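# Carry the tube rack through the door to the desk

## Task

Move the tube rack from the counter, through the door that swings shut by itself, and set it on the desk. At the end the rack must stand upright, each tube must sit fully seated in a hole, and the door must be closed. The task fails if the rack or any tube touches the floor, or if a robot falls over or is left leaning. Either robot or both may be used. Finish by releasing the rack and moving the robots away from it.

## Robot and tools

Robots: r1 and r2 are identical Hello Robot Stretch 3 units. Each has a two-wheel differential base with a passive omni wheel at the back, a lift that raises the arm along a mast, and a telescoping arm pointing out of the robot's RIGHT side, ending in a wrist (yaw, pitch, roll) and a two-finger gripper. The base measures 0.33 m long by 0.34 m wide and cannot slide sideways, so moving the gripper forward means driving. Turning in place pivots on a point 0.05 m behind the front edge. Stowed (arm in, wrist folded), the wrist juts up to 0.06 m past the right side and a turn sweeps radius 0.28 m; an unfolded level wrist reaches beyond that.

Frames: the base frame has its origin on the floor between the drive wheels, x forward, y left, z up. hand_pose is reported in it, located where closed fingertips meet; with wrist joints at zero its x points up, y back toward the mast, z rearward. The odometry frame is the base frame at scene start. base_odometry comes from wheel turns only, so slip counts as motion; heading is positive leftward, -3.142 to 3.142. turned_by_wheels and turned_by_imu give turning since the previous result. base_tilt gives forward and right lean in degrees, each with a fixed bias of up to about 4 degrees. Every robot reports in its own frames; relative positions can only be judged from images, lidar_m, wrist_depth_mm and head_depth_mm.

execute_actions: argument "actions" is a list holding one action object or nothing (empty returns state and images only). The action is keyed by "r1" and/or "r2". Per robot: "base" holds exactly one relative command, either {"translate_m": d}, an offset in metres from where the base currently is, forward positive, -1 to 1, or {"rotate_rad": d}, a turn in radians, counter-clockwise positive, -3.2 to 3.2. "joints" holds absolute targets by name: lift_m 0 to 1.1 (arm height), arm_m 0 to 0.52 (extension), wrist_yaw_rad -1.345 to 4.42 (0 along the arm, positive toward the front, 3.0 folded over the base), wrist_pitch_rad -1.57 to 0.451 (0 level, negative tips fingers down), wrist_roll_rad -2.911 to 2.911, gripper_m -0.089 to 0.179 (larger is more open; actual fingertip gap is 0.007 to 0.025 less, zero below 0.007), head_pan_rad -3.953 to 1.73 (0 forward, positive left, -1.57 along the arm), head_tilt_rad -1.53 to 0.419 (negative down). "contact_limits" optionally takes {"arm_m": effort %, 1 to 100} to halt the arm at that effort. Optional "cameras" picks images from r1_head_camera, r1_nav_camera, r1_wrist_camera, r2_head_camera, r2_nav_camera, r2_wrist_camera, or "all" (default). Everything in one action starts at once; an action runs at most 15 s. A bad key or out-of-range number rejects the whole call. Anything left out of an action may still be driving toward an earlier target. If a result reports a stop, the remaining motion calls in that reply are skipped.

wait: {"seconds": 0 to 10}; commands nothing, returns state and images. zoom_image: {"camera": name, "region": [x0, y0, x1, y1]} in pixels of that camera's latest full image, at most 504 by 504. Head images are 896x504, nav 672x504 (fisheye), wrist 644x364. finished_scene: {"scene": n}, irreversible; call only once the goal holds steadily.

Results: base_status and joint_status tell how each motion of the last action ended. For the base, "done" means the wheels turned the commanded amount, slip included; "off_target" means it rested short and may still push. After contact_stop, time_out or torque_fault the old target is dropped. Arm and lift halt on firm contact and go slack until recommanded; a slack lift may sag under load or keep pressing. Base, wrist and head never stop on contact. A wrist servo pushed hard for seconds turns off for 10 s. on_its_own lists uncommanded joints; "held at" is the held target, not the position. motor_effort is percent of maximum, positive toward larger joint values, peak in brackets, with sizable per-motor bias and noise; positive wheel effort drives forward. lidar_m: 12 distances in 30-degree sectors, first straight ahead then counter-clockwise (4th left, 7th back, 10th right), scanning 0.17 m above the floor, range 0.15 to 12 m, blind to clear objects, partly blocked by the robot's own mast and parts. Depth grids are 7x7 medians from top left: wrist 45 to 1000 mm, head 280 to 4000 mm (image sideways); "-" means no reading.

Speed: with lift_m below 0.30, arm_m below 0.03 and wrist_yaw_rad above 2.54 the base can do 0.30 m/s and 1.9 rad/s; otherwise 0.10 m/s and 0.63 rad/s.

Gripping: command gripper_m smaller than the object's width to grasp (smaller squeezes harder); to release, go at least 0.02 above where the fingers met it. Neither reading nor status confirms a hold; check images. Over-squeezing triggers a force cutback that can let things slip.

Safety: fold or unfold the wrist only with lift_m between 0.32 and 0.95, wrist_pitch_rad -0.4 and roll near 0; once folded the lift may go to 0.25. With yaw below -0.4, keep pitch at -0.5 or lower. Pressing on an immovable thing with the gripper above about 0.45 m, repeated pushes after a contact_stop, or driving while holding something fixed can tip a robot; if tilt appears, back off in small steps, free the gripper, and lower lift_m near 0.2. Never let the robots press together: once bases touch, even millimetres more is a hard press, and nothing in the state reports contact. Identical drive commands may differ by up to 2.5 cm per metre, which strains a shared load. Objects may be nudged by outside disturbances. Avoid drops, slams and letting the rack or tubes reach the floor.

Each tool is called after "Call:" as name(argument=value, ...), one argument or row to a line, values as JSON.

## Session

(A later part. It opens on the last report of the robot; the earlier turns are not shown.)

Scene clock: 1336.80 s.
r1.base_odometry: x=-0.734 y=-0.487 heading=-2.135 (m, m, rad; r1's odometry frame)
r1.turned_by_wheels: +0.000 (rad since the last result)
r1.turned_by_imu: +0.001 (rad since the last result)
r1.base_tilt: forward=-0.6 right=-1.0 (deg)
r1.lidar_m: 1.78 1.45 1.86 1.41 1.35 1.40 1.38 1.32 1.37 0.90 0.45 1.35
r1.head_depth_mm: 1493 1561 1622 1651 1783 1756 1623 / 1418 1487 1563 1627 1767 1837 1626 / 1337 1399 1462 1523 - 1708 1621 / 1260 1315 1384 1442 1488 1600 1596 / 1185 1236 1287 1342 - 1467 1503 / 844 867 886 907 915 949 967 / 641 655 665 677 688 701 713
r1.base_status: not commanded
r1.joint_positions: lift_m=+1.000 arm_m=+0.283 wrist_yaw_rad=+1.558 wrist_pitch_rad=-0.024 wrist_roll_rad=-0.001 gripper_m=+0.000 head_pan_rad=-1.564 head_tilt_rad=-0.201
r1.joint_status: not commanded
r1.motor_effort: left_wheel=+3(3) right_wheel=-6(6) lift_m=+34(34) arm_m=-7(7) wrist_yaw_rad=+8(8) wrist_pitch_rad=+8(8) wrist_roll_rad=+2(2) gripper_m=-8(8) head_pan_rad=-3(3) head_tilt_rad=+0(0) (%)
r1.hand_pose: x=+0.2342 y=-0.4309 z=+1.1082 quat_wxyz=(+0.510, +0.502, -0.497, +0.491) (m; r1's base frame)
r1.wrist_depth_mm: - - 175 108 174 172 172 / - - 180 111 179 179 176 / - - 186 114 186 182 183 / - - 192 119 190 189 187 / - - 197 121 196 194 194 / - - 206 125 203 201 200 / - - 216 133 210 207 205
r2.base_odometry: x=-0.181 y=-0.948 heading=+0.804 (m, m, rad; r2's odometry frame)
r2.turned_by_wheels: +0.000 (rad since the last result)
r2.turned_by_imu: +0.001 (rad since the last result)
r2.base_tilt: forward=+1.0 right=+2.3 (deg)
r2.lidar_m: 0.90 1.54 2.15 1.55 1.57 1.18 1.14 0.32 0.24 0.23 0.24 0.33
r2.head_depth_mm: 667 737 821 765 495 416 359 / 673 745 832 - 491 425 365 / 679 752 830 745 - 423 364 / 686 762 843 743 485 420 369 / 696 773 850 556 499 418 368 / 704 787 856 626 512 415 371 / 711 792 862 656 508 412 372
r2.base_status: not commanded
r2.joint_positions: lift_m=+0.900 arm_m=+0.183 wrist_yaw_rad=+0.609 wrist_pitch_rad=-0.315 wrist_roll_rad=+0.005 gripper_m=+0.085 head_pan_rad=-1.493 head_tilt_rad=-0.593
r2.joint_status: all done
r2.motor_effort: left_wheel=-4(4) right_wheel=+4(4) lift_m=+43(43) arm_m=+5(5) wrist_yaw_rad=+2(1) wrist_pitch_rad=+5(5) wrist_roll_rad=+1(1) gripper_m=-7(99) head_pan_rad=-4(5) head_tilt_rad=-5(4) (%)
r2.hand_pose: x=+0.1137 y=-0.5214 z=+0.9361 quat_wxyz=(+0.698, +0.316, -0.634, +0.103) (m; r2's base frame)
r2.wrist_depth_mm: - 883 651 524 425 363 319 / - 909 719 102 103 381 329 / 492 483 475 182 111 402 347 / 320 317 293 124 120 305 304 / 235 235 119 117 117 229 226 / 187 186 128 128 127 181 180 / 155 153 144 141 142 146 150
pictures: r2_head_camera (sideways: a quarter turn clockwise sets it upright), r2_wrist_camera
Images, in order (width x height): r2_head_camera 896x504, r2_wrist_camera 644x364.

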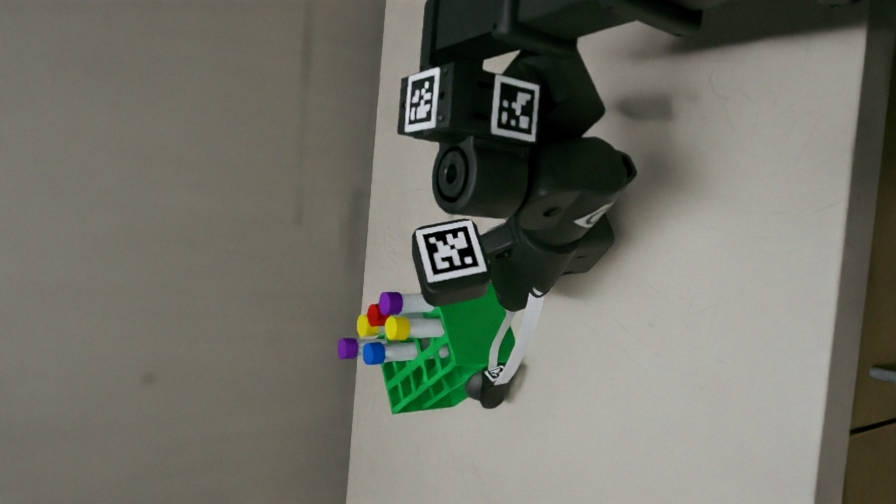

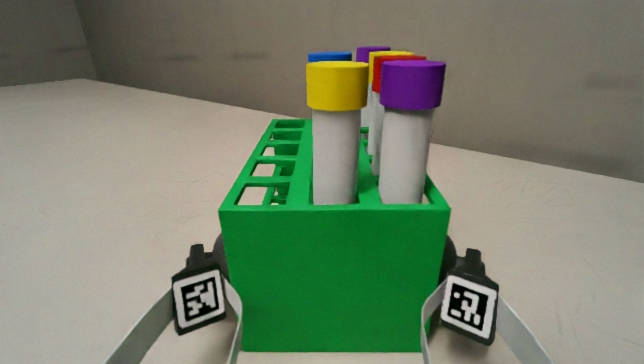

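Call:
execute_actions(
  actions=[
    {"r2":{"joints":{"gripper_m":0.065}}},
  ],
  cameras=["r2_wrist_camera","r2_head_camera"],
)

Scene clock: 1344.33 s.
r1.base_odometry: x=-0.734 y=-0.487 heading=-2.135 (m, m, rad; r1's odometry frame)
r1.turned_by_wheels: +0.000 (rad since the last result)
r1.turned_by_imu: +0.001 (rad since the last result)
r1.base_tilt: forward=-0.6 right=-1.0 (deg)
r1.lidar_m: 1.78 1.45 1.87 1.40 1.36 1.40 1.37 1.32 1.36 0.90 0.45 1.35
r1.head_depth_mm: 1494 1549 1621 1654 1780 1766 1631 / 1423 1489 1567 1630 1752 1845 1613 / 1341 1398 1469 1518 - 1725 1619 / 1265 1320 1378 1438 1481 1596 1606 / 1185 1241 1286 1341 - 1475 1499 / 846 867 883 905 920 951 967 / 641 654 667 677 688 702 709
r1.base_status: not commanded
r1.joint_positions: lift_m=+1.000 arm_m=+0.283 wrist_yaw_rad=+1.558 wrist_pitch_rad=-0.024 wrist_roll_rad=-0.001 gripper_m=+0.000 head_pan_rad=-1.564 head_tilt_rad=-0.201
r1.joint_status: not commanded
r1.motor_effort: left_wheel=+3(3) right_wheel=-7(6) lift_m=+34(34) arm_m=-6(6) wrist_yaw_rad=+9(9) wrist_pitch_rad=+8(8) wrist_roll_rad=+2(2) gripper_m=-8(8) head_pan_rad=-4(3) head_tilt_rad=+0(0) (%)
r1.hand_pose: x=+0.2342 y=-0.4309 z=+1.1082 quat_wxyz=(+0.510, +0.502, -0.497, +0.491) (m; r1's base frame)
r1.wrist_depth_mm: - - 176 108 174 173 172 / - - 180 111 178 178 177 / - - 186 114 184 183 182 / - - 192 118 190 189 188 / - - 199 121 197 195 193 / - - 206 124 202 200 199 / - - 213 133 210 208 208
r2.base_odometry: x=-0.181 y=-0.948 heading=+0.804 (m, m, rad; r2's odometry frame)
r2.turned_by_wheels: +0.000 (rad since the last result)
r2.turned_by_imu: +0.001 (rad since the last result)
r2.base_tilt: forward=+1.0 right=+2.3 (deg)
r2.lidar_m: 0.90 1.54 2.16 1.55 1.56 1.17 1.14 0.32 0.24 0.23 0.24 0.33
r2.head_depth_mm: 665 737 822 767 495 417 359 / 671 748 834 - 491 425 365 / 680 755 829 745 - 422 364 / 686 762 842 744 487 420 368 / 695 772 849 548 499 418 368 / 704 782 856 628 511 416 372 / 711 792 860 657 507 413 373
r2.base_status: not commanded
r2.joint_positions: lift_m=+0.900 arm_m=+0.183 wrist_yaw_rad=+0.609 wrist_pitch_rad=-0.317 wrist_roll_rad=+0.005 gripper_m=+0.066 head_pan_rad=-1.493 head_tilt_rad=-0.593
r2.joint_status: all done
r2.motor_effort: left_wheel=-3(3) right_wheel=+4(4) lift_m=+43(43) arm_m=+4(5) wrist_yaw_rad=+1(2) wrist_pitch_rad=+6(6) wrist_roll_rad=+1(1) gripper_m=-16(93) head_pan_rad=-4(4) head_tilt_rad=-5(5) (%)
r2.hand_pose: x=+0.1136 y=-0.5212 z=+0.9355 quat_wxyz=(+0.698, +0.316, -0.634, +0.102) (m; r2's base frame)
r2.wrist_depth_mm: - 895 651 519 419 366 314 / - 898 717 104 103 384 331 / 490 483 475 111 111 399 346 / 318 314 292 119 117 302 301 / 234 232 120 118 117 227 225 / 186 185 129 129 128 181 180 / 154 154 146 142 142 147 150
pictures: r2_head_camera (sideways: a quarter turn clockwise sets it upright), r2_wrist_camera
Images, in order (width x height): r2_head_camera 896x504, r2_wrist_camera 644x364.

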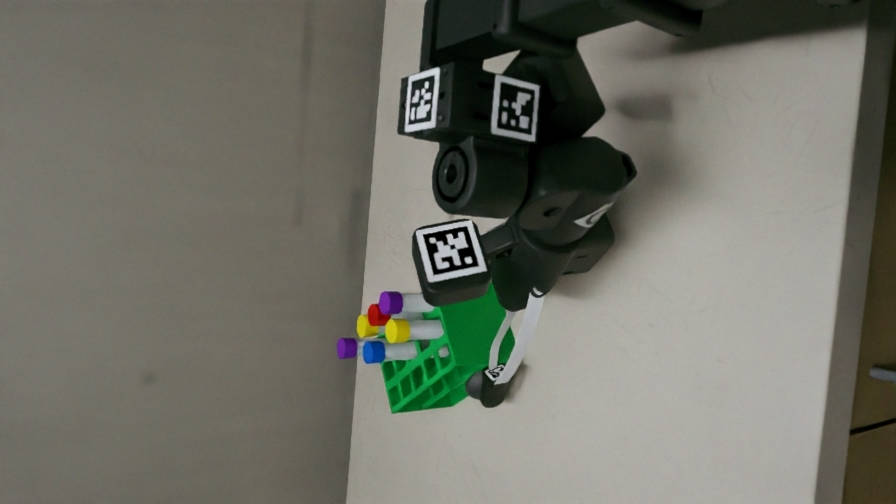

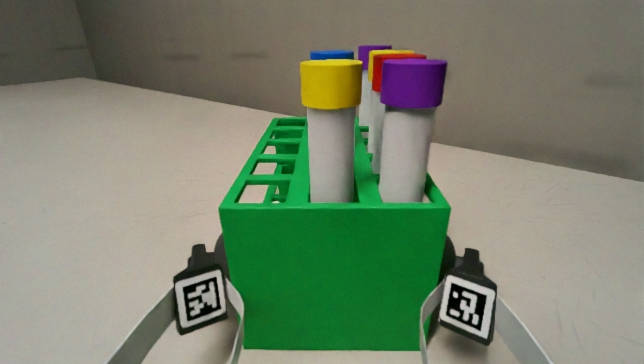

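Call:
execute_actions(
  actions=[
    {"r2":{"joints":{"lift_m":0.94}},"r1":{"base":{"translate_m":-0.110},"joints":{"arm_m":0.324,"wrist_yaw_rad":1.696}}},
  ],
  cameras=["r1_wrist_camera","r2_wrist_camera","r2_head_camera"],
)

Scene clock: 1359.93 s.
r1.base_odometry: x=-0.675 y=-0.394 heading=-2.135 (m, m, rad; r1's odometry frame)
r1.turned_by_wheels: +0.000 (rad since the last result)
r1.turned_by_imu: +0.001 (rad since the last result)
r1.base_tilt: forward=-0.5 right=-1.0 (deg)
r1.lidar_m: 1.86 1.56 1.86 1.35 1.30 1.33 1.28 1.23 1.26 1.12 0.44 1.44
r1.head_depth_mm: 1435 1477 1516 1542 - 1627 1570 / 1482 1562 1626 1675 1777 1853 1625 / 1399 1461 1532 1573 - 1790 1624 / 1326 1372 1442 1514 1543 1670 1617 / 1257 1298 1361 1409 - 1557 1562 / 1136 1151 1169 1181 1185 1202 1209 / 752 759 766 771 774 781 781
r1.base_status: done
r1.joint_positions: lift_m=+1.000 arm_m=+0.323 wrist_yaw_rad=+1.709 wrist_pitch_rad=-0.024 wrist_roll_rad=-0.001 gripper_m=+0.000 head_pan_rad=-1.564 head_tilt_rad=-0.201
r1.joint_status: all done
r1.on_its_own: wrist_yaw_rad is at rest, and its effort (-16) is outside its rest range (-12 to +12)
r1.motor_effort: left_wheel=+4(9) right_wheel=-5(12) lift_m=+34(34) arm_m=+6(6) wrist_yaw_rad=-16(65) wrist_pitch_rad=+8(8) wrist_roll_rad=+2(2) gripper_m=-8(12) head_pan_rad=-4(4) head_tilt_rad=+0(0) (%)
r1.hand_pose: x=+0.2318 y=-0.4332 z=+1.1083 quat_wxyz=(+0.471, +0.539, -0.457, +0.528) (m; r1's base frame)
r1.wrist_depth_mm: - - 178 110 172 169 167 / - - 183 112 178 175 172 / - - 187 116 182 179 178 / - - 194 119 189 187 182 / - - 199 121 194 190 187 / - - 208 124 200 196 194 / - - 215 131 208 205 201
r2.base_odometry: x=-0.181 y=-0.948 heading=+0.804 (m, m, rad; r2's odometry frame)
r2.turned_by_wheels: +0.000 (rad since the last result)
r2.turned_by_imu: +0.001 (rad since the last result)
r2.base_tilt: forward=+1.0 right=+2.3 (deg)
r2.lidar_m: 0.90 1.54 2.16 1.63 1.56 1.18 1.14 0.32 0.24 0.23 0.24 0.33
r2.head_depth_mm: 664 737 811 - 528 427 360 / 672 747 818 - 509 427 365 / 679 755 835 - 489 423 363 / 686 764 851 - 500 420 368 / 700 771 828 537 514 418 368 / 700 782 845 611 512 415 372 / 710 793 859 657 508 413 373
r2.base_status: not commanded
r2.joint_positions: lift_m=+0.940 arm_m=+0.183 wrist_yaw_rad=+0.609 wrist_pitch_rad=-0.325 wrist_roll_rad=+0.005 gripper_m=+0.066 head_pan_rad=-1.493 head_tilt_rad=-0.593
r2.joint_status: all done
r2.motor_effort: left_wheel=-3(3) right_wheel=+5(4) lift_m=+44(45) arm_m=+5(5) wrist_yaw_rad=+1(1) wrist_pitch_rad=+9(9) wrist_roll_rad=+1(1) gripper_m=-15(16) head_pan_rad=-4(5) head_tilt_rad=-5(5) (%)
r2.hand_pose: x=+0.1131 y=-0.5205 z=+0.9736 quat_wxyz=(+0.699, +0.319, -0.633, +0.099) (m; r2's base frame)
r2.wrist_depth_mm: - 881 658 521 427 367 319 / - 992 715 205 135 385 334 / 614 603 593 185 142 403 348 / 403 399 372 122 121 398 356 / 300 298 123 120 119 291 287 / 238 239 130 129 128 232 231 / 197 197 185 139 139 188 192
pictures: r1_wrist_camera, r2_head_camera (sideways: a quarter turn clockwise sets it upright), r2_wrist_camera
Images, in order (width x height): r1_wrist_camera 644x364, r2_head_camera 896x504, r2_wrist_camera 644x364.

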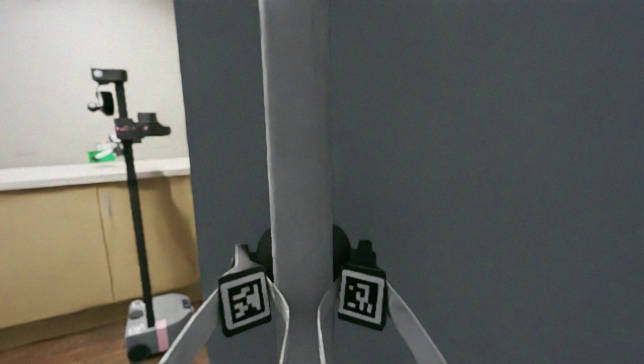

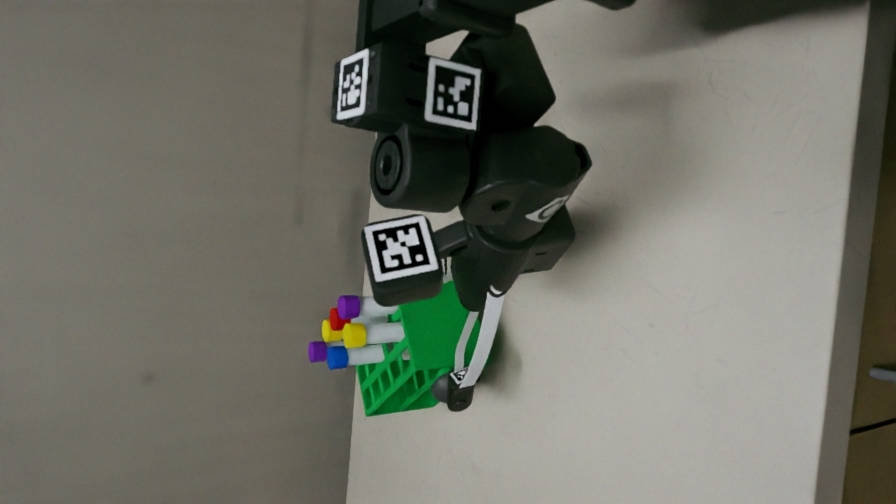

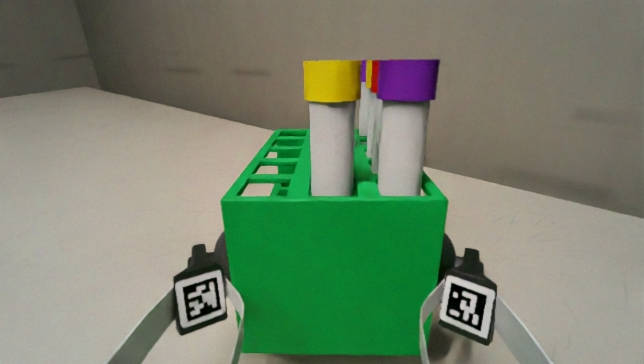

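Call:
execute_actions(
  actions=[
    {"r2":{"joints":{"lift_m":1.0,"arm_m":0.02}},"r1":{"base":{"translate_m":-0.104},"joints":{"arm_m":0.372,"wrist_yaw_rad":1.827}}},
  ],
  cameras=["r1_nav_camera","r2_wrist_camera","r2_head_camera"],
)

Scene clock: 1425.00 s.
r1.base_odometry: x=-0.619 y=-0.306 heading=-2.135 (m, m, rad; r1's odometry frame)
r1.turned_by_wheels: +0.000 (rad since the last result)
r1.turned_by_imu: +0.001 (rad since the last result)
r1.base_tilt: forward=-0.6 right=-1.0 (deg)
r1.lidar_m: 1.94 1.65 1.78 1.29 1.25 1.28 1.19 1.14 1.17 1.43 0.44 1.53
r1.head_depth_mm: 1330 1370 1395 1415 - 1510 1518 / 1490 1557 1592 1634 1700 1725 1623 / 1457 1516 1592 1630 1794 1845 1617 / 1374 1437 1500 1562 1668 1713 1617 / 1305 1360 1414 1464 - 1616 1610 / 1241 1281 1338 1387 1437 1516 1529 / 973 965 953 946 929 911 890
r1.base_status: done
r1.joint_positions: lift_m=+1.000 arm_m=+0.371 wrist_yaw_rad=+1.844 wrist_pitch_rad=-0.023 wrist_roll_rad=-0.001 gripper_m=+0.000 head_pan_rad=-1.564 head_tilt_rad=-0.201
r1.joint_status: all done
r1.on_its_own: wrist_yaw_rad is at rest, and its effort (-20) is outside its rest range (-12 to +12)
r1.motor_effort: left_wheel=+4(8) right_wheel=-5(20) lift_m=+34(34) arm_m=+7(7) wrist_yaw_rad=-20(46) wrist_pitch_rad=+8(8) wrist_roll_rad=+2(2) gripper_m=-9(11) head_pan_rad=-4(3) head_tilt_rad=+0(0) (%)
r1.hand_pose: x=+0.2248 y=-0.4476 z=+1.1083 quat_wxyz=(+0.435, +0.568, -0.420, +0.559) (m; r1's base frame)
r1.wrist_depth_mm: - - 178 110 171 169 165 / - - 184 113 177 173 170 / - - 189 116 182 179 174 / - - 195 119 187 183 180 / - - 202 122 193 188 186 / - - 211 123 199 195 189 / - - 216 131 206 201 197
r2.base_odometry: x=-0.181 y=-0.948 heading=+0.804 (m, m, rad; r2's odometry frame)
r2.turned_by_wheels: +0.000 (rad since the last result)
r2.turned_by_imu: +0.001 (rad since the last result)
r2.base_tilt: forward=+1.0 right=+2.3 (deg)
r2.lidar_m: 0.90 1.54 2.15 1.73 1.56 1.18 1.14 0.32 0.24 0.23 0.24 0.33
r2.head_depth_mm: 666 734 826 758 - - 359 / 674 744 836 755 - - 355 / 681 754 829 716 - - 362 / 689 764 844 - - - 369 / 696 773 852 732 - 408 368 / 704 781 834 360 464 415 372 / 712 793 865 448 491 413 374
r2.base_status: not commanded
r2.joint_positions: lift_m=+1.000 arm_m=+0.020 wrist_yaw_rad=+0.610 wrist_pitch_rad=-0.326 wrist_roll_rad=+0.005 gripper_m=+0.066 head_pan_rad=-1.493 head_tilt_rad=-0.593
r2.joint_status: all done
r2.motor_effort: left_wheel=-3(3) right_wheel=+4(4) lift_m=+44(46) arm_m=-4(4) wrist_yaw_rad=+1(1) wrist_pitch_rad=+9(9) wrist_roll_rad=+1(1) gripper_m=-17(16) head_pan_rad=-5(5) head_tilt_rad=-5(5) (%)
r2.hand_pose: x=+0.1131 y=-0.3580 z=+1.0335 quat_wxyz=(+0.699, +0.319, -0.633, +0.099) (m; r2's base frame)
r2.wrist_depth_mm: - - 911 712 585 504 437 / - - 988 204 134 531 455 / 827 816 810 186 141 548 472 / 548 543 497 122 121 525 492 / 406 405 123 120 120 396 388 / 324 324 130 129 128 315 313 / 268 266 250 139 139 255 260
pictures: r1_nav_camera (sideways: a quarter turn counterclockwise sets it upright), r2_head_camera (sideways: a quarter turn clockwise sets it upright), r2_wrist_camera
Images, in order (width x height): r1_nav_camera 672x504, r2_head_camera 896x504, r2_wrist_camera 644x364.

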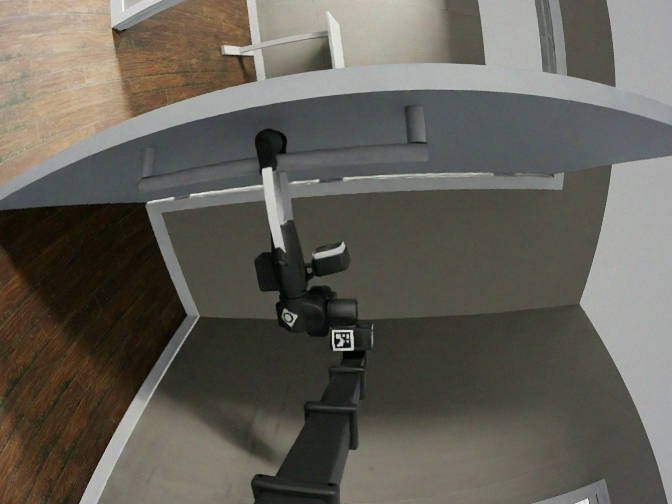

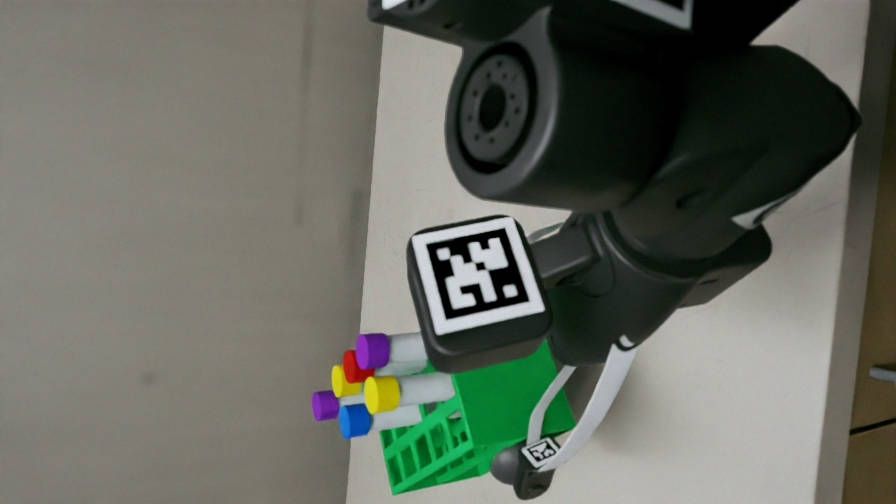

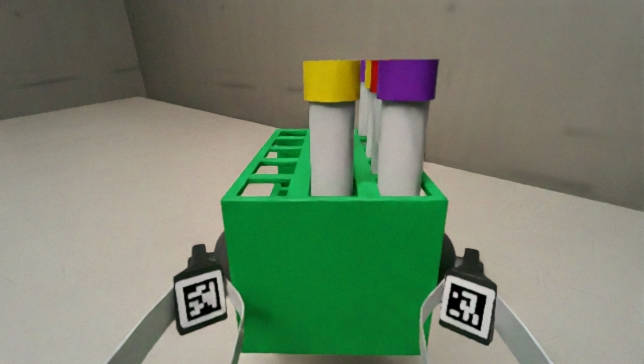

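Call:
execute_actions(
  actions=[
    {"r2":{"base":{"rotate_rad":-1.18},"joints":{"wrist_yaw_rad":1.57}},"r1":{"joints":{"arm_m":0.362,"wrist_yaw_rad":1.835}}},
  ],
  cameras=["r2_wrist_camera","r2_nav_camera"],
)

Scene clock: 1442.97 s.
r1.base_odometry: x=-0.619 y=-0.306 heading=-2.135 (m, m, rad; r1's odometry frame)
r1.turned_by_wheels: +0.000 (rad since the last result)
r1.turned_by_imu: +0.001 (rad since the last result)
r1.base_tilt: forward=-0.6 right=-1.0 (deg)
r1.lidar_m: 1.94 1.64 1.78 1.29 1.25 1.28 1.18 1.13 1.17 1.44 0.44 1.53
r1.head_depth_mm: 1333 1371 1395 1421 - 1515 1514 / 1492 1553 1595 1632 1691 1726 1628 / 1456 1523 1587 1636 1802 1851 1624 / 1372 1434 1494 1558 1640 1736 1613 / 1301 1352 1413 1461 - 1611 1607 / 1229 1284 1338 1384 1433 1508 1531 / 977 974 957 949 936 915 896
r1.base_status: not commanded
r1.joint_positions: lift_m=+1.000 arm_m=+0.363 wrist_yaw_rad=+1.822 wrist_pitch_rad=-0.023 wrist_roll_rad=-0.001 gripper_m=+0.000 head_pan_rad=-1.564 head_tilt_rad=-0.201
r1.joint_status: all done
r1.on_its_own: wrist_yaw_rad is at rest, and its effort (+15) is outside its rest range (-12 to +12)
r1.motor_effort: left_wheel=+2(5) right_wheel=-4(6) lift_m=+34(34) arm_m=-7(7) wrist_yaw_rad=+15(19) wrist_pitch_rad=+8(8) wrist_roll_rad=+2(2) gripper_m=-8(8) head_pan_rad=-3(4) head_tilt_rad=+0(1) (%)
r1.hand_pose: x=+0.2262 y=-0.4439 z=+1.1083 quat_wxyz=(+0.440, +0.563, -0.426, +0.554) (m; r1's base frame)
r1.wrist_depth_mm: - - 177 107 173 170 168 / - - 181 110 178 175 172 / - - 189 114 183 180 178 / - - 194 118 189 186 182 / - - 200 121 193 192 189 / - - - 124 198 199 195 / - - 218 132 209 202 201
r2.base_odometry: x=-0.181 y=-0.948 heading=-0.376 (m, m, rad; r2's odometry frame)
r2.turned_by_wheels: -1.180 (rad since the last result)
r2.turned_by_imu: -1.170 (rad since the last result)
r2.base_tilt: forward=+1.0 right=+2.3 (deg)
r2.lidar_m: 0.23 0.29 0.61 1.49 1.90 1.72 1.76 1.23 1.14 0.38 0.25 0.23
r2.head_depth_mm: 912 991 1089 1196 - 1392 1201 / 958 1044 1157 1250 - - 1164 / 1000 1103 1228 1362 - - 1160 / 1056 1169 1314 1482 1579 - 1124 / 1113 1242 1396 1518 531 - 810 / 1071 1163 1283 666 547 - 556 / 944 1020 1105 657 - - 452
r2.base_status: done
r2.joint_positions: lift_m=+1.000 arm_m=+0.020 wrist_yaw_rad=+1.568 wrist_pitch_rad=-0.326 wrist_roll_rad=+0.005 gripper_m=+0.066 head_pan_rad=-1.493 head_tilt_rad=-0.593
r2.joint_status: all done
r2.motor_effort: left_wheel=+3(8) right_wheel=-4(9) lift_m=+44(44) arm_m=-5(4) wrist_yaw_rad=+2(4) wrist_pitch_rad=+9(8) wrist_roll_rad=+1(1) gripper_m=-17(16) head_pan_rad=-4(5) head_tilt_rad=-5(5) (%)
r2.hand_pose: x=+0.2137 y=-0.1659 z=+1.0335 quat_wxyz=(+0.574, +0.575, -0.414, +0.410) (m; r2's base frame)
r2.wrist_depth_mm: - 978 823 712 637 577 521 / - - 915 205 134 608 548 / 836 843 816 185 140 649 577 / 549 540 500 122 121 523 515 / 407 406 123 120 120 394 388 / 322 324 130 129 128 315 314 / 277 267 251 139 140 253 261
pictures: r2_nav_camera (sideways: a quarter turn counterclockwise sets it upright), r2_wrist_camera
Images, in order (width x height): r2_nav_camera 672x504, r2_wrist_camera 644x364.

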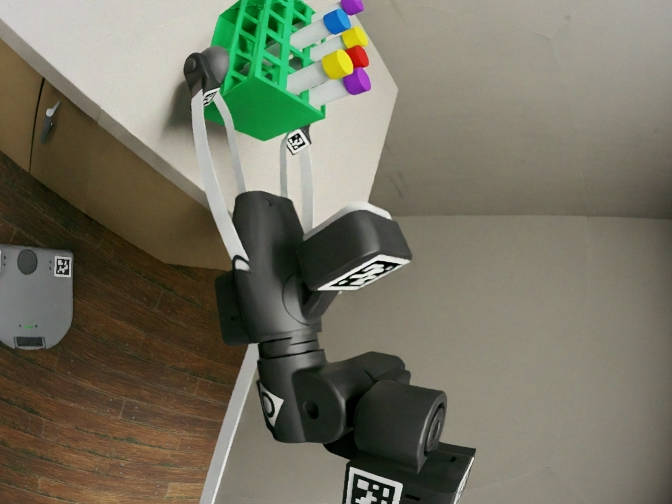

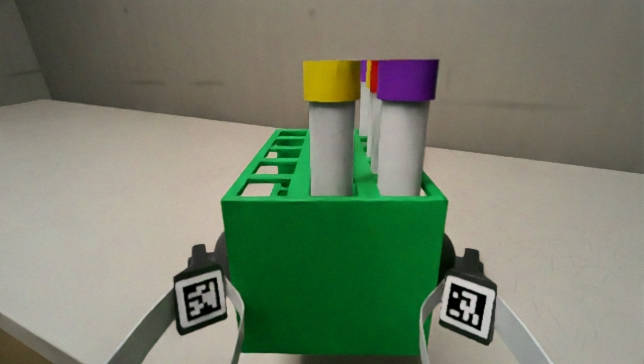

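Call:
execute_actions(
  actions=[
    {"r2":{"base":{"translate_m":-0.8},"joints":{"head_pan_rad":-3.1,"head_tilt_rad":-0.3}},"r1":{"joints":{"arm_m":0.367}}},
  ],
  cameras=["r2_wrist_camera","r2_nav_camera","r2_head_camera"],
)

Scene clock: 1457.53 s.
r1.base_odometry: x=-0.619 y=-0.306 heading=-2.135 (m, m, rad; r1's odometry frame)
r1.turned_by_wheels: +0.000 (rad since the last result)
r1.turned_by_imu: +0.002 (rad since the last result)
r1.base_tilt: forward=-0.6 right=-0.9 (deg)
r1.lidar_m: 1.01 2.00 1.78 1.29 1.25 1.28 1.18 1.13 1.17 1.43 0.44 1.53
r1.head_depth_mm: 1335 1365 1404 1420 - 1505 1521 / 1510 1541 1592 1632 1685 1737 1624 / 1465 1525 1590 1631 1808 1850 1616 / 1372 1429 1512 1554 1662 1732 1613 / 1303 1354 1407 1466 - 1617 1613 / 1231 1283 1331 1386 1433 1510 1529 / 974 968 953 944 931 911 893
r1.base_status: not commanded
r1.joint_positions: lift_m=+1.000 arm_m=+0.367 wrist_yaw_rad=+1.831 wrist_pitch_rad=-0.023 wrist_roll_rad=-0.001 gripper_m=+0.000 head_pan_rad=-1.564 head_tilt_rad=-0.201
r1.joint_status: all done
r1.motor_effort: left_wheel=+3(3) right_wheel=-7(7) lift_m=+34(34) arm_m=+5(5) wrist_yaw_rad=+5(15) wrist_pitch_rad=+8(8) wrist_roll_rad=+2(2) gripper_m=-7(9) head_pan_rad=-4(4) head_tilt_rad=+0(0) (%)
r1.hand_pose: x=+0.2257 y=-0.4459 z=+1.1083 quat_wxyz=(+0.438, +0.565, -0.424, +0.556) (m; r1's base frame)
r1.wrist_depth_mm: - - 177 109 172 169 167 / - - 183 111 177 174 171 / - - 188 114 184 179 177 / - - 194 119 188 185 182 / - - 201 120 193 190 187 / - - 208 124 200 197 193 / - - 216 132 206 202 198
r2.base_odometry: x=-0.925 y=-0.654 heading=-0.376 (m, m, rad; r2's odometry frame)
r2.turned_by_wheels: +0.000 (rad since the last result)
r2.turned_by_imu: -0.002 (rad since the last result)
r2.base_tilt: forward=+1.0 right=+2.3 (deg)
r2.lidar_m: 0.97 1.22 1.79 1.82 1.14 0.99 1.11 0.87 0.82 0.83 1.06 0.97
r2.head_depth_mm: 895 931 967 1011 - - - / 983 1024 1070 1121 - - - / 1083 1135 1185 1250 - - - / 1211 1264 1336 1417 1529 1614 - / 1375 1447 1529 1641 1737 1735 - / 2274 2393 2547 2730 2457 1845 - / 2413 2547 2709 2912 2425 1829 -
r2.base_status: done
r2.joint_positions: lift_m=+1.000 arm_m=+0.020 wrist_yaw_rad=+1.568 wrist_pitch_rad=-0.326 wrist_roll_rad=+0.005 gripper_m=+0.066 head_pan_rad=-3.093 head_tilt_rad=-0.310
r2.joint_status: all done
r2.motor_effort: left_wheel=+3(5) right_wheel=-4(9) lift_m=+44(44) arm_m=-4(4) wrist_yaw_rad=+3(3) wrist_pitch_rad=+9(9) wrist_roll_rad=+1(1) gripper_m=-16(16) head_pan_rad=-5(58) head_tilt_rad=+6(32) (%)
r2.hand_pose: x=+0.2137 y=-0.1659 z=+1.0335 quat_wxyz=(+0.574, +0.575, -0.414, +0.410) (m; r2's base frame)
r2.wrist_depth_mm: - - - - - - - / - - - 205 133 - - / - - - 185 141 - - / - - - 122 121 - - / - - 123 120 120 - - / - - 130 129 128 - - / - - - 139 140 - -
pictures: r2_head_camera (sideways: a quarter turn clockwise sets it upright), r2_nav_camera (sideways: a quarter turn counterclockwise sets it upright), r2_wrist_camera
Images, in order (width x height): r2_head_camera 896x504, r2_nav_camera 672x504, r2_wrist_camera 644x364.

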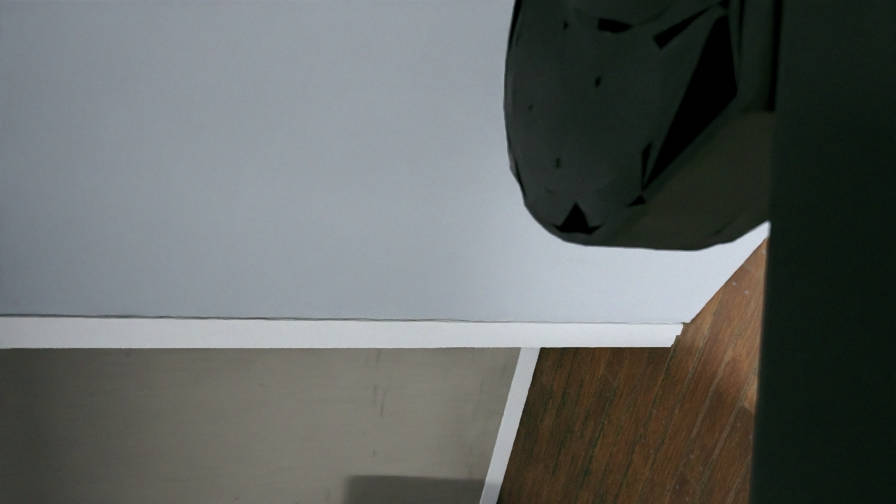

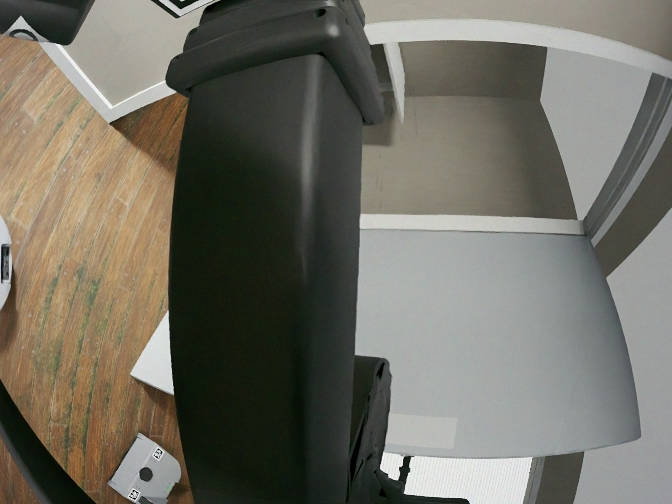

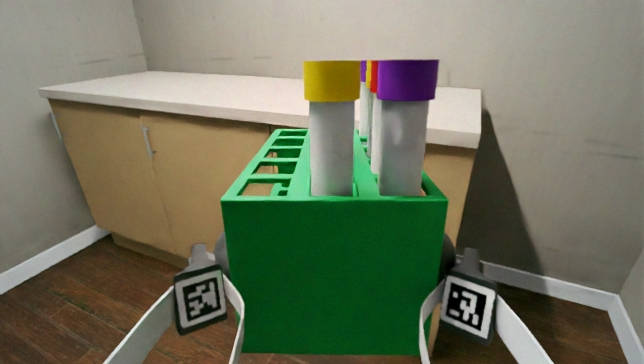

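Call:
execute_actions(
  actions=[
    {"r2":{"base":{"translate_m":-0.70},"joints":{"head_pan_rad":-0.4,"head_tilt_rad":-0.4}}},
  ],
  cameras=["r2_wrist_camera","r2_nav_camera","r1_nav_camera"],
)

Scene clock: 1505.40 s.
r1.base_odometry: x=-0.619 y=-0.306 heading=-2.135 (m, m, rad; r1's odometry frame)
r1.turned_by_wheels: +0.000 (rad since the last result)
r1.turned_by_imu: +0.002 (rad since the last result)
r1.base_tilt: forward=-0.6 right=-1.0 (deg)
r1.lidar_m: 1.95 2.00 1.78 1.29 1.25 1.28 1.19 1.13 1.17 1.43 0.44 0.78
r1.head_depth_mm: 1332 1365 1397 1420 - 1512 1515 / 1494 1547 1609 1638 1695 1738 1621 / 1457 1528 1589 1636 1790 1847 1613 / 1379 1431 1494 1558 1658 1727 1612 / 1308 1350 1412 1458 - 1611 1623 / 1235 1282 1336 1388 1432 1512 1525 / 979 968 959 945 932 910 892
r1.base_status: not commanded
r1.joint_positions: lift_m=+1.000 arm_m=+0.367 wrist_yaw_rad=+1.831 wrist_pitch_rad=-0.023 wrist_roll_rad=-0.001 gripper_m=+0.000 head_pan_rad=-1.564 head_tilt_rad=-0.201
r1.joint_status: not commanded
r1.motor_effort: left_wheel=+3(3) right_wheel=-7(7) lift_m=+35(34) arm_m=+5(5) wrist_yaw_rad=+5(4) wrist_pitch_rad=+8(8) wrist_roll_rad=+2(2) gripper_m=-7(7) head_pan_rad=-3(3) head_tilt_rad=+0(0) (%)
r1.hand_pose: x=+0.2257 y=-0.4459 z=+1.1083 quat_wxyz=(+0.438, +0.565, -0.424, +0.556) (m; r1's base frame)
r1.wrist_depth_mm: - - 177 109 172 171 166 / - - 184 112 176 175 172 / - - 188 114 182 179 176 / - - 196 118 187 186 181 / - - 201 121 192 189 187 / - - 209 124 200 196 193 / - - 216 132 206 202 201
r2.base_odometry: x=-1.576 y=-0.397 heading=-0.376 (m, m, rad; r2's odometry frame)
r2.turned_by_wheels: +0.000 (rad since the last result)
r2.turned_by_imu: -0.002 (rad since the last result)
r2.base_tilt: forward=+1.0 right=+2.3 (deg)
r2.lidar_m: 1.63 2.03 2.07 0.89 0.46 0.46 0.54 0.95 2.19 0.59 0.70 1.49
r2.head_depth_mm: 1534 1501 1477 1437 1398 1264 1189 / 1825 1952 2096 2087 1714 - - / 1831 1970 2124 2291 359 304 - / 1832 1972 2154 2338 2186 351 1271 / 1845 1976 2057 1708 1930 1630 1316 / 1845 1963 1847 1659 1813 1624 1306 / 1838 1972 1792 1661 1838 1612 1299
r2.base_status: done
r2.joint_positions: lift_m=+1.000 arm_m=+0.020 wrist_yaw_rad=+1.568 wrist_pitch_rad=-0.326 wrist_roll_rad=+0.005 gripper_m=+0.066 head_pan_rad=-0.407 head_tilt_rad=-0.395
r2.joint_status: all done
r2.motor_effort: left_wheel=+3(4) right_wheel=-4(10) lift_m=+44(44) arm_m=-4(4) wrist_yaw_rad=+0(2) wrist_pitch_rad=+8(9) wrist_roll_rad=+1(1) gripper_m=-17(16) head_pan_rad=+4(56) head_tilt_rad=-3(19) (%)
r2.hand_pose: x=+0.2137 y=-0.1659 z=+1.0335 quat_wxyz=(+0.574, +0.575, -0.414, +0.410) (m; r2's base frame)
r2.wrist_depth_mm: - - - - - - - / - - - 204 134 - - / - - - 185 141 - - / - - - 122 121 - - / - - 123 120 119 - - / - - 130 129 128 - 932 / - - - 139 140 - 893
pictures: r1_nav_camera (sideways: a quarter turn counterclockwise sets it upright), r2_nav_camera (sideways: a quarter turn counterclockwise sets it upright), r2_wrist_camera
Images, in order (width x height): r1_nav_camera 672x504, r2_nav_camera 672x504, r2_wrist_camera 644x364.

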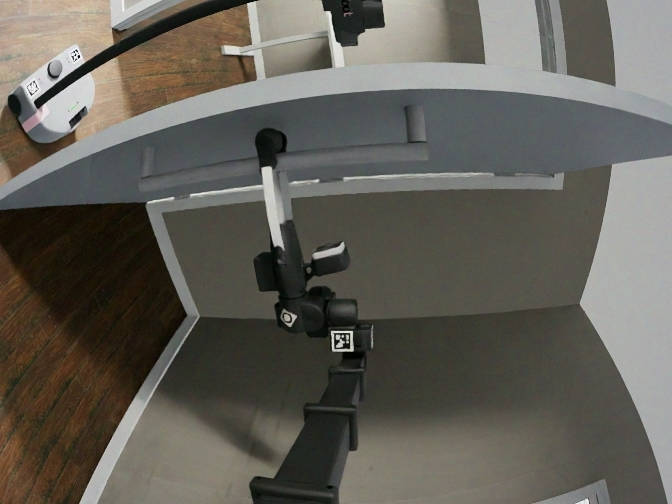

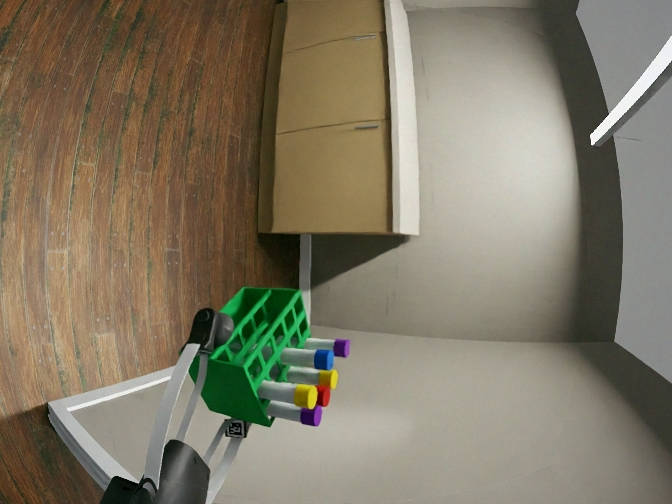

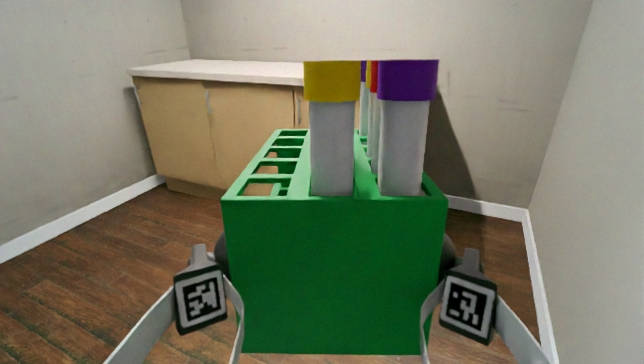

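Call:
execute_actions(
  actions=[
    {"r2":{"base":{"rotate_rad":-1.967},"joints":{"head_pan_rad":0.0,"head_tilt_rad":-0.35}}},
  ],
  cameras=["r2_wrist_camera","r2_nav_camera","r2_head_camera"],
)

Scene clock: 1523.27 s.
r1.base_odometry: x=-0.619 y=-0.306 heading=-2.135 (m, m, rad; r1's odometry frame)
r1.turned_by_wheels: +0.000 (rad since the last result)
r1.turned_by_imu: +0.001 (rad since the last result)
r1.base_tilt: forward=-0.7 right=-1.1 (deg)
r1.lidar_m: 1.94 2.00 1.78 1.29 1.25 1.28 1.18 1.13 1.17 1.43 0.44 0.90
r1.head_depth_mm: 1339 1367 1395 1417 - 1515 1520 / 1500 1538 1592 1632 1695 1734 1622 / 1452 1526 1591 1638 1792 1855 1607 / 1373 1430 1502 1554 1662 1723 1622 / 1308 1355 1414 1471 - 1610 1610 / 1227 1280 1334 1393 1431 1499 1528 / 978 966 959 946 929 911 894
r1.base_status: not commanded
r1.joint_positions: lift_m=+1.000 arm_m=+0.367 wrist_yaw_rad=+1.831 wrist_pitch_rad=-0.023 wrist_roll_rad=-0.001 gripper_m=+0.000 head_pan_rad=-1.564 head_tilt_rad=-0.201
r1.joint_status: not commanded
r1.motor_effort: left_wheel=+3(3) right_wheel=-7(7) lift_m=+34(34) arm_m=+5(5) wrist_yaw_rad=+5(4) wrist_pitch_rad=+8(8) wrist_roll_rad=+2(2) gripper_m=-7(7) head_pan_rad=-3(3) head_tilt_rad=+0(0) (%)
r1.hand_pose: x=+0.2257 y=-0.4459 z=+1.1083 quat_wxyz=(+0.438, +0.565, -0.424, +0.556) (m; r1's base frame)
r1.wrist_depth_mm: - - 178 109 172 169 167 / - - 182 111 177 175 172 / - - 188 114 182 179 176 / - - 195 118 188 184 182 / - - 199 120 194 190 185 / - - 209 125 200 196 193 / - - 215 132 207 204 200
r2.base_odometry: x=-1.576 y=-0.397 heading=-2.343 (m, m, rad; r2's odometry frame)
r2.turned_by_wheels: -1.967 (rad since the last result)
r2.turned_by_imu: -1.950 (rad since the last result)
r2.base_tilt: forward=+1.0 right=+2.3 (deg)
r2.lidar_m: 2.18 0.59 0.78 1.62 1.67 2.14 2.07 0.50 0.46 0.47 0.58 2.19
r2.head_depth_mm: 2257 2370 2504 2790 2383 1655 336 / 2258 2396 2472 2745 2345 1733 1370 / 2238 2403 2477 2769 2356 1726 1368 / 2225 2379 2507 2733 2291 1718 1359 / 2226 2361 2513 2727 2270 1712 1358 / 2208 2364 2552 2726 2269 1695 1347 / 2217 2368 2597 2731 2269 1633 847
r2.base_status: done
r2.joint_positions: lift_m=+1.000 arm_m=+0.020 wrist_yaw_rad=+1.569 wrist_pitch_rad=-0.326 wrist_roll_rad=+0.005 gripper_m=+0.066 head_pan_rad=-0.007 head_tilt_rad=-0.359
r2.joint_status: all done
r2.motor_effort: left_wheel=+3(7) right_wheel=-4(10) lift_m=+44(44) arm_m=-4(4) wrist_yaw_rad=+2(1) wrist_pitch_rad=+9(9) wrist_roll_rad=+1(1) gripper_m=-16(16) head_pan_rad=+4(36) head_tilt_rad=+6(14) (%)
r2.hand_pose: x=+0.2137 y=-0.1658 z=+1.0335 quat_wxyz=(+0.574, +0.575, -0.414, +0.410) (m; r2's base frame)
r2.wrist_depth_mm: 469 - - - - - - / 485 - - 204 134 - - / 498 - - 185 140 - - / 534 - - 122 121 - - / 581 689 123 120 120 - - / 662 651 130 129 128 - 738 / 724 727 - 139 139 - 722
pictures: r2_head_camera (sideways: a quarter turn clockwise sets it upright), r2_nav_camera (sideways: a quarter turn counterclockwise sets it upright), r2_wrist_camera
Images, in order (width x height): r2_head_camera 896x504, r2_nav_camera 672x504, r2_wrist_camera 644x364.

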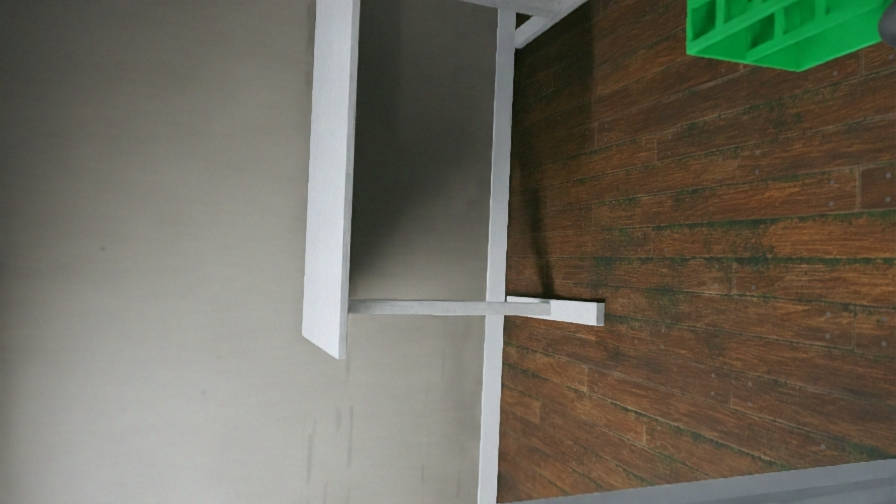

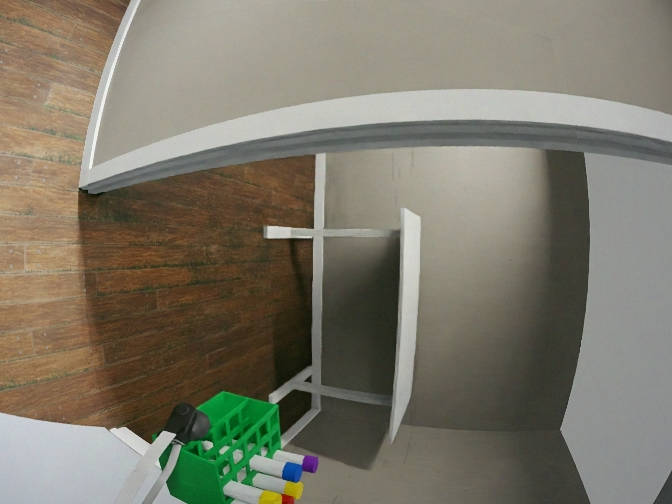

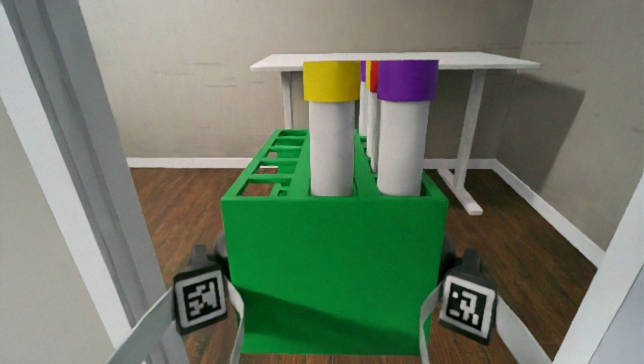

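Call:
execute_actions(
  actions=[
    {"r2":{"base":{"rotate_rad":-0.26}}},
  ],
  cameras=["r2_nav_camera"],
)

Scene clock: 1599.80 s.
r1.base_odometry: x=-0.619 y=-0.306 heading=-2.135 (m, m, rad; r1's odometry frame)
r1.turned_by_wheels: +0.000 (rad since the last result)
r1.turned_by_imu: +0.001 (rad since the last result)
r1.base_tilt: forward=-0.6 right=-1.1 (deg)
r1.lidar_m: 1.93 2.00 1.78 1.29 1.25 1.28 1.18 1.14 1.17 1.43 0.44 0.90
r1.head_depth_mm: 1336 1368 1398 1418 - 1516 1516 / 1495 1546 1591 1628 1705 1735 1617 / 1457 1522 1591 1629 1792 1849 1614 / 1380 1435 1502 1555 1662 1734 1615 / 1300 1358 1412 1465 - 1615 1619 / 1234 1280 1334 1392 1435 1510 1525 / 977 967 953 945 932 909 893
r1.base_status: not commanded
r1.joint_positions: lift_m=+1.000 arm_m=+0.367 wrist_yaw_rad=+1.831 wrist_pitch_rad=-0.023 wrist_roll_rad=-0.001 gripper_m=+0.000 head_pan_rad=-1.564 head_tilt_rad=-0.201
r1.joint_status: not commanded
r1.motor_effort: left_wheel=+3(3) right_wheel=-7(7) lift_m=+34(34) arm_m=+5(5) wrist_yaw_rad=+5(5) wrist_pitch_rad=+8(8) wrist_roll_rad=+2(2) gripper_m=-7(7) head_pan_rad=-3(4) head_tilt_rad=-1(0) (%)
r1.hand_pose: x=+0.2257 y=-0.4459 z=+1.1083 quat_wxyz=(+0.438, +0.565, -0.424, +0.556) (m; r1's base frame)
r1.wrist_depth_mm: - - 177 109 171 170 167 / - - 183 111 177 175 171 / - - 188 114 182 181 176 / - - 194 118 187 183 182 / - - 200 120 192 190 187 / - - 209 124 199 198 191 / - - 216 132 206 204 201
r2.base_odometry: x=-1.576 y=-0.397 heading=-2.603 (m, m, rad; r2's odometry frame)
r2.turned_by_wheels: -0.260 (rad since the last result)
r2.turned_by_imu: -0.257 (rad since the last result)
r2.base_tilt: forward=+1.0 right=+2.2 (deg)
r2.lidar_m: 2.46 0.59 0.62 1.11 1.73 1.85 2.08 0.89 0.47 0.46 0.50 0.77
r2.head_depth_mm: 2350 2392 2438 2473 2356 1654 335 / 2419 2601 2764 2947 2376 1746 1382 / 2349 2553 2646 2878 2336 1733 1369 / 2306 2450 2571 2818 2320 1712 1357 / 2250 2407 2490 2791 2287 1694 1351 / 2201 2328 2389 2672 2295 1688 1356 / 2150 2269 2326 2581 2216 1671 1338
r2.base_status: done
r2.joint_positions: lift_m=+1.000 arm_m=+0.020 wrist_yaw_rad=+1.569 wrist_pitch_rad=-0.326 wrist_roll_rad=+0.005 gripper_m=+0.066 head_pan_rad=-0.007 head_tilt_rad=-0.359
r2.joint_status: not commanded
r2.motor_effort: left_wheel=+3(6) right_wheel=-5(9) lift_m=+44(44) arm_m=-5(4) wrist_yaw_rad=+1(2) wrist_pitch_rad=+9(9) wrist_roll_rad=+1(1) gripper_m=-16(15) head_pan_rad=+4(4) head_tilt_rad=+6(6) (%)
r2.hand_pose: x=+0.2137 y=-0.1658 z=+1.0335 quat_wxyz=(+0.574, +0.575, -0.414, +0.410) (m; r2's base frame)
r2.wrist_depth_mm: - - - - - - 459 / - - - 204 134 - 457 / - - - 185 141 776 452 / - - - 122 122 767 439 / - - 123 120 119 736 436 / 652 - 129 129 128 651 431 / 630 - - 139 140 694 424
pictures: r2_nav_camera (sideways: a quarter turn counterclockwise sets it upright)
Images, in order (width x height): r2_nav_camera 672x504.

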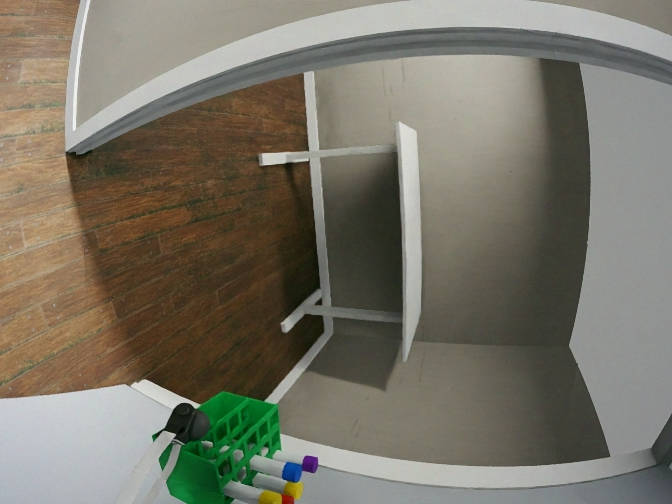

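Call:
execute_actions(
  actions=[
    {"r2":{"base":{"translate_m":1.0}}},
  ],
  cameras=["r2_nav_camera","r2_head_camera","r2_wrist_camera"],
)

Scene clock: 1615.77 s.
r1.base_odometry: x=-0.619 y=-0.306 heading=-2.135 (m, m, rad; r1's odometry frame)
r1.turned_by_wheels: +0.000 (rad since the last result)
r1.turned_by_imu: +0.002 (rad since the last result)
r1.base_tilt: forward=-0.6 right=-1.1 (deg)
r1.lidar_m: 1.94 2.00 1.78 1.29 1.24 1.28 1.18 1.14 1.17 1.43 0.44 1.54
r1.head_depth_mm: 1333 1365 1401 1422 - 1503 1511 / 1494 1546 1599 1635 1691 1738 1622 / 1458 1518 1592 1633 1796 1862 1625 / 1378 1439 1499 1557 1672 1736 1621 / 1297 1358 1419 1466 - 1614 1612 / 1230 1281 1333 1385 1430 1514 1528 / 973 970 960 947 930 911 893
r1.base_status: not commanded
r1.joint_positions: lift_m=+1.000 arm_m=+0.367 wrist_yaw_rad=+1.831 wrist_pitch_rad=-0.023 wrist_roll_rad=-0.001 gripper_m=+0.000 head_pan_rad=-1.564 head_tilt_rad=-0.201
r1.joint_status: not commanded
r1.motor_effort: left_wheel=+3(3) right_wheel=-7(7) lift_m=+34(34) arm_m=+6(5) wrist_yaw_rad=+5(5) wrist_pitch_rad=+8(8) wrist_roll_rad=+2(2) gripper_m=-7(7) head_pan_rad=-3(3) head_tilt_rad=-1(0) (%)
r1.hand_pose: x=+0.2257 y=-0.4459 z=+1.1083 quat_wxyz=(+0.438, +0.565, -0.424, +0.556) (m; r1's base frame)
r1.wrist_depth_mm: - - 178 109 173 170 166 / - - 183 112 177 175 172 / - - 187 115 183 179 177 / - - 195 118 187 184 182 / - - 201 121 194 191 186 / - - 208 124 199 196 194 / - - 217 133 207 204 200
r2.base_odometry: x=-2.434 y=-0.911 heading=-2.603 (m, m, rad; r2's odometry frame)
r2.turned_by_wheels: +0.000 (rad since the last result)
r2.turned_by_imu: +0.007 (rad since the last result)
r2.base_tilt: forward=+1.0 right=+2.3 (deg)
r2.lidar_m: 1.71 1.27 2.00 2.47 0.59 0.59 3.03 0.75 0.60 0.61 1.29 1.49
r2.head_depth_mm: 1590 1713 1836 1358 2045 1640 336 / 1549 1647 1760 1327 2046 1690 1382 / 1510 1612 1686 1188 2035 1716 1370 / 1467 1563 1648 1158 2009 1717 1366 / 1433 1519 1608 1144 1934 1689 1355 / 1389 1480 1563 1117 1854 1708 1337 / 1366 1447 1510 1016 1800 1686 1335
r2.base_status: done
r2.joint_positions: lift_m=+1.000 arm_m=+0.020 wrist_yaw_rad=+1.569 wrist_pitch_rad=-0.326 wrist_roll_rad=+0.005 gripper_m=+0.066 head_pan_rad=-0.007 head_tilt_rad=-0.359
r2.joint_status: not commanded
r2.motor_effort: left_wheel=+3(7) right_wheel=-3(5) lift_m=+44(44) arm_m=-4(5) wrist_yaw_rad=+2(1) wrist_pitch_rad=+9(9) wrist_roll_rad=+1(1) gripper_m=-16(16) head_pan_rad=+4(4) head_tilt_rad=+6(5) (%)
r2.hand_pose: x=+0.2137 y=-0.1658 z=+1.0335 quat_wxyz=(+0.574, +0.575, -0.414, +0.410) (m; r2's base frame)
r2.wrist_depth_mm: - - - - - - - / - - - 204 134 - - / 894 - - 184 141 - - / - - - 122 121 - - / - - 123 120 120 - - / - - 130 129 128 - - / - - - 139 139 - -
pictures: r2_head_camera (sideways: a quarter turn clockwise sets it upright), r2_nav_camera (sideways: a quarter turn counterclockwise sets it upright), r2_wrist_camera
Images, in order (width x height): r2_head_camera 896x504, r2_nav_camera 672x504, r2_wrist_camera 644x364.

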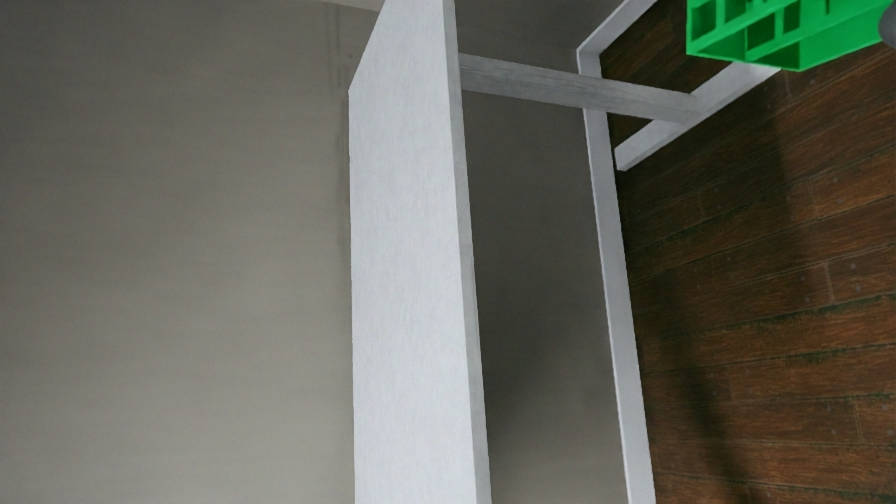

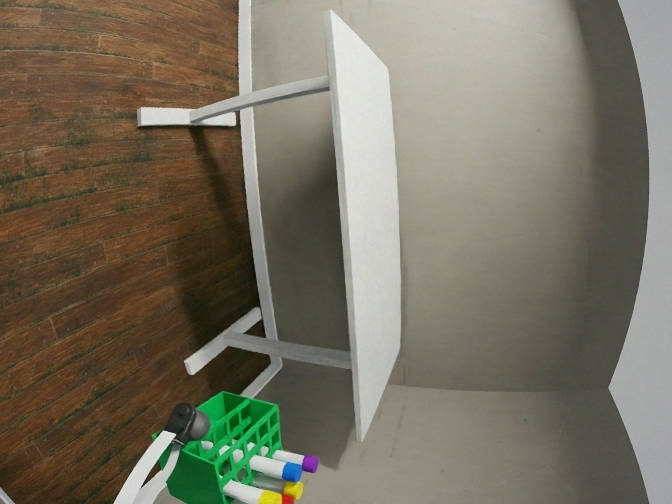

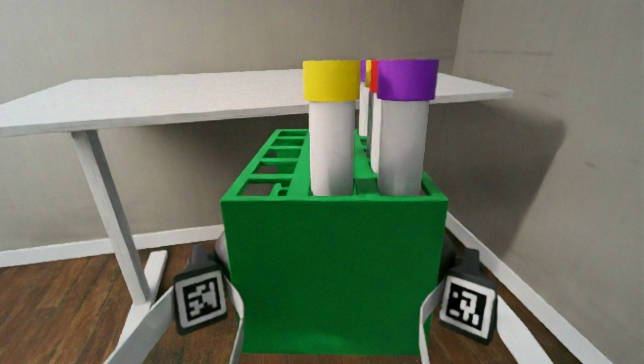

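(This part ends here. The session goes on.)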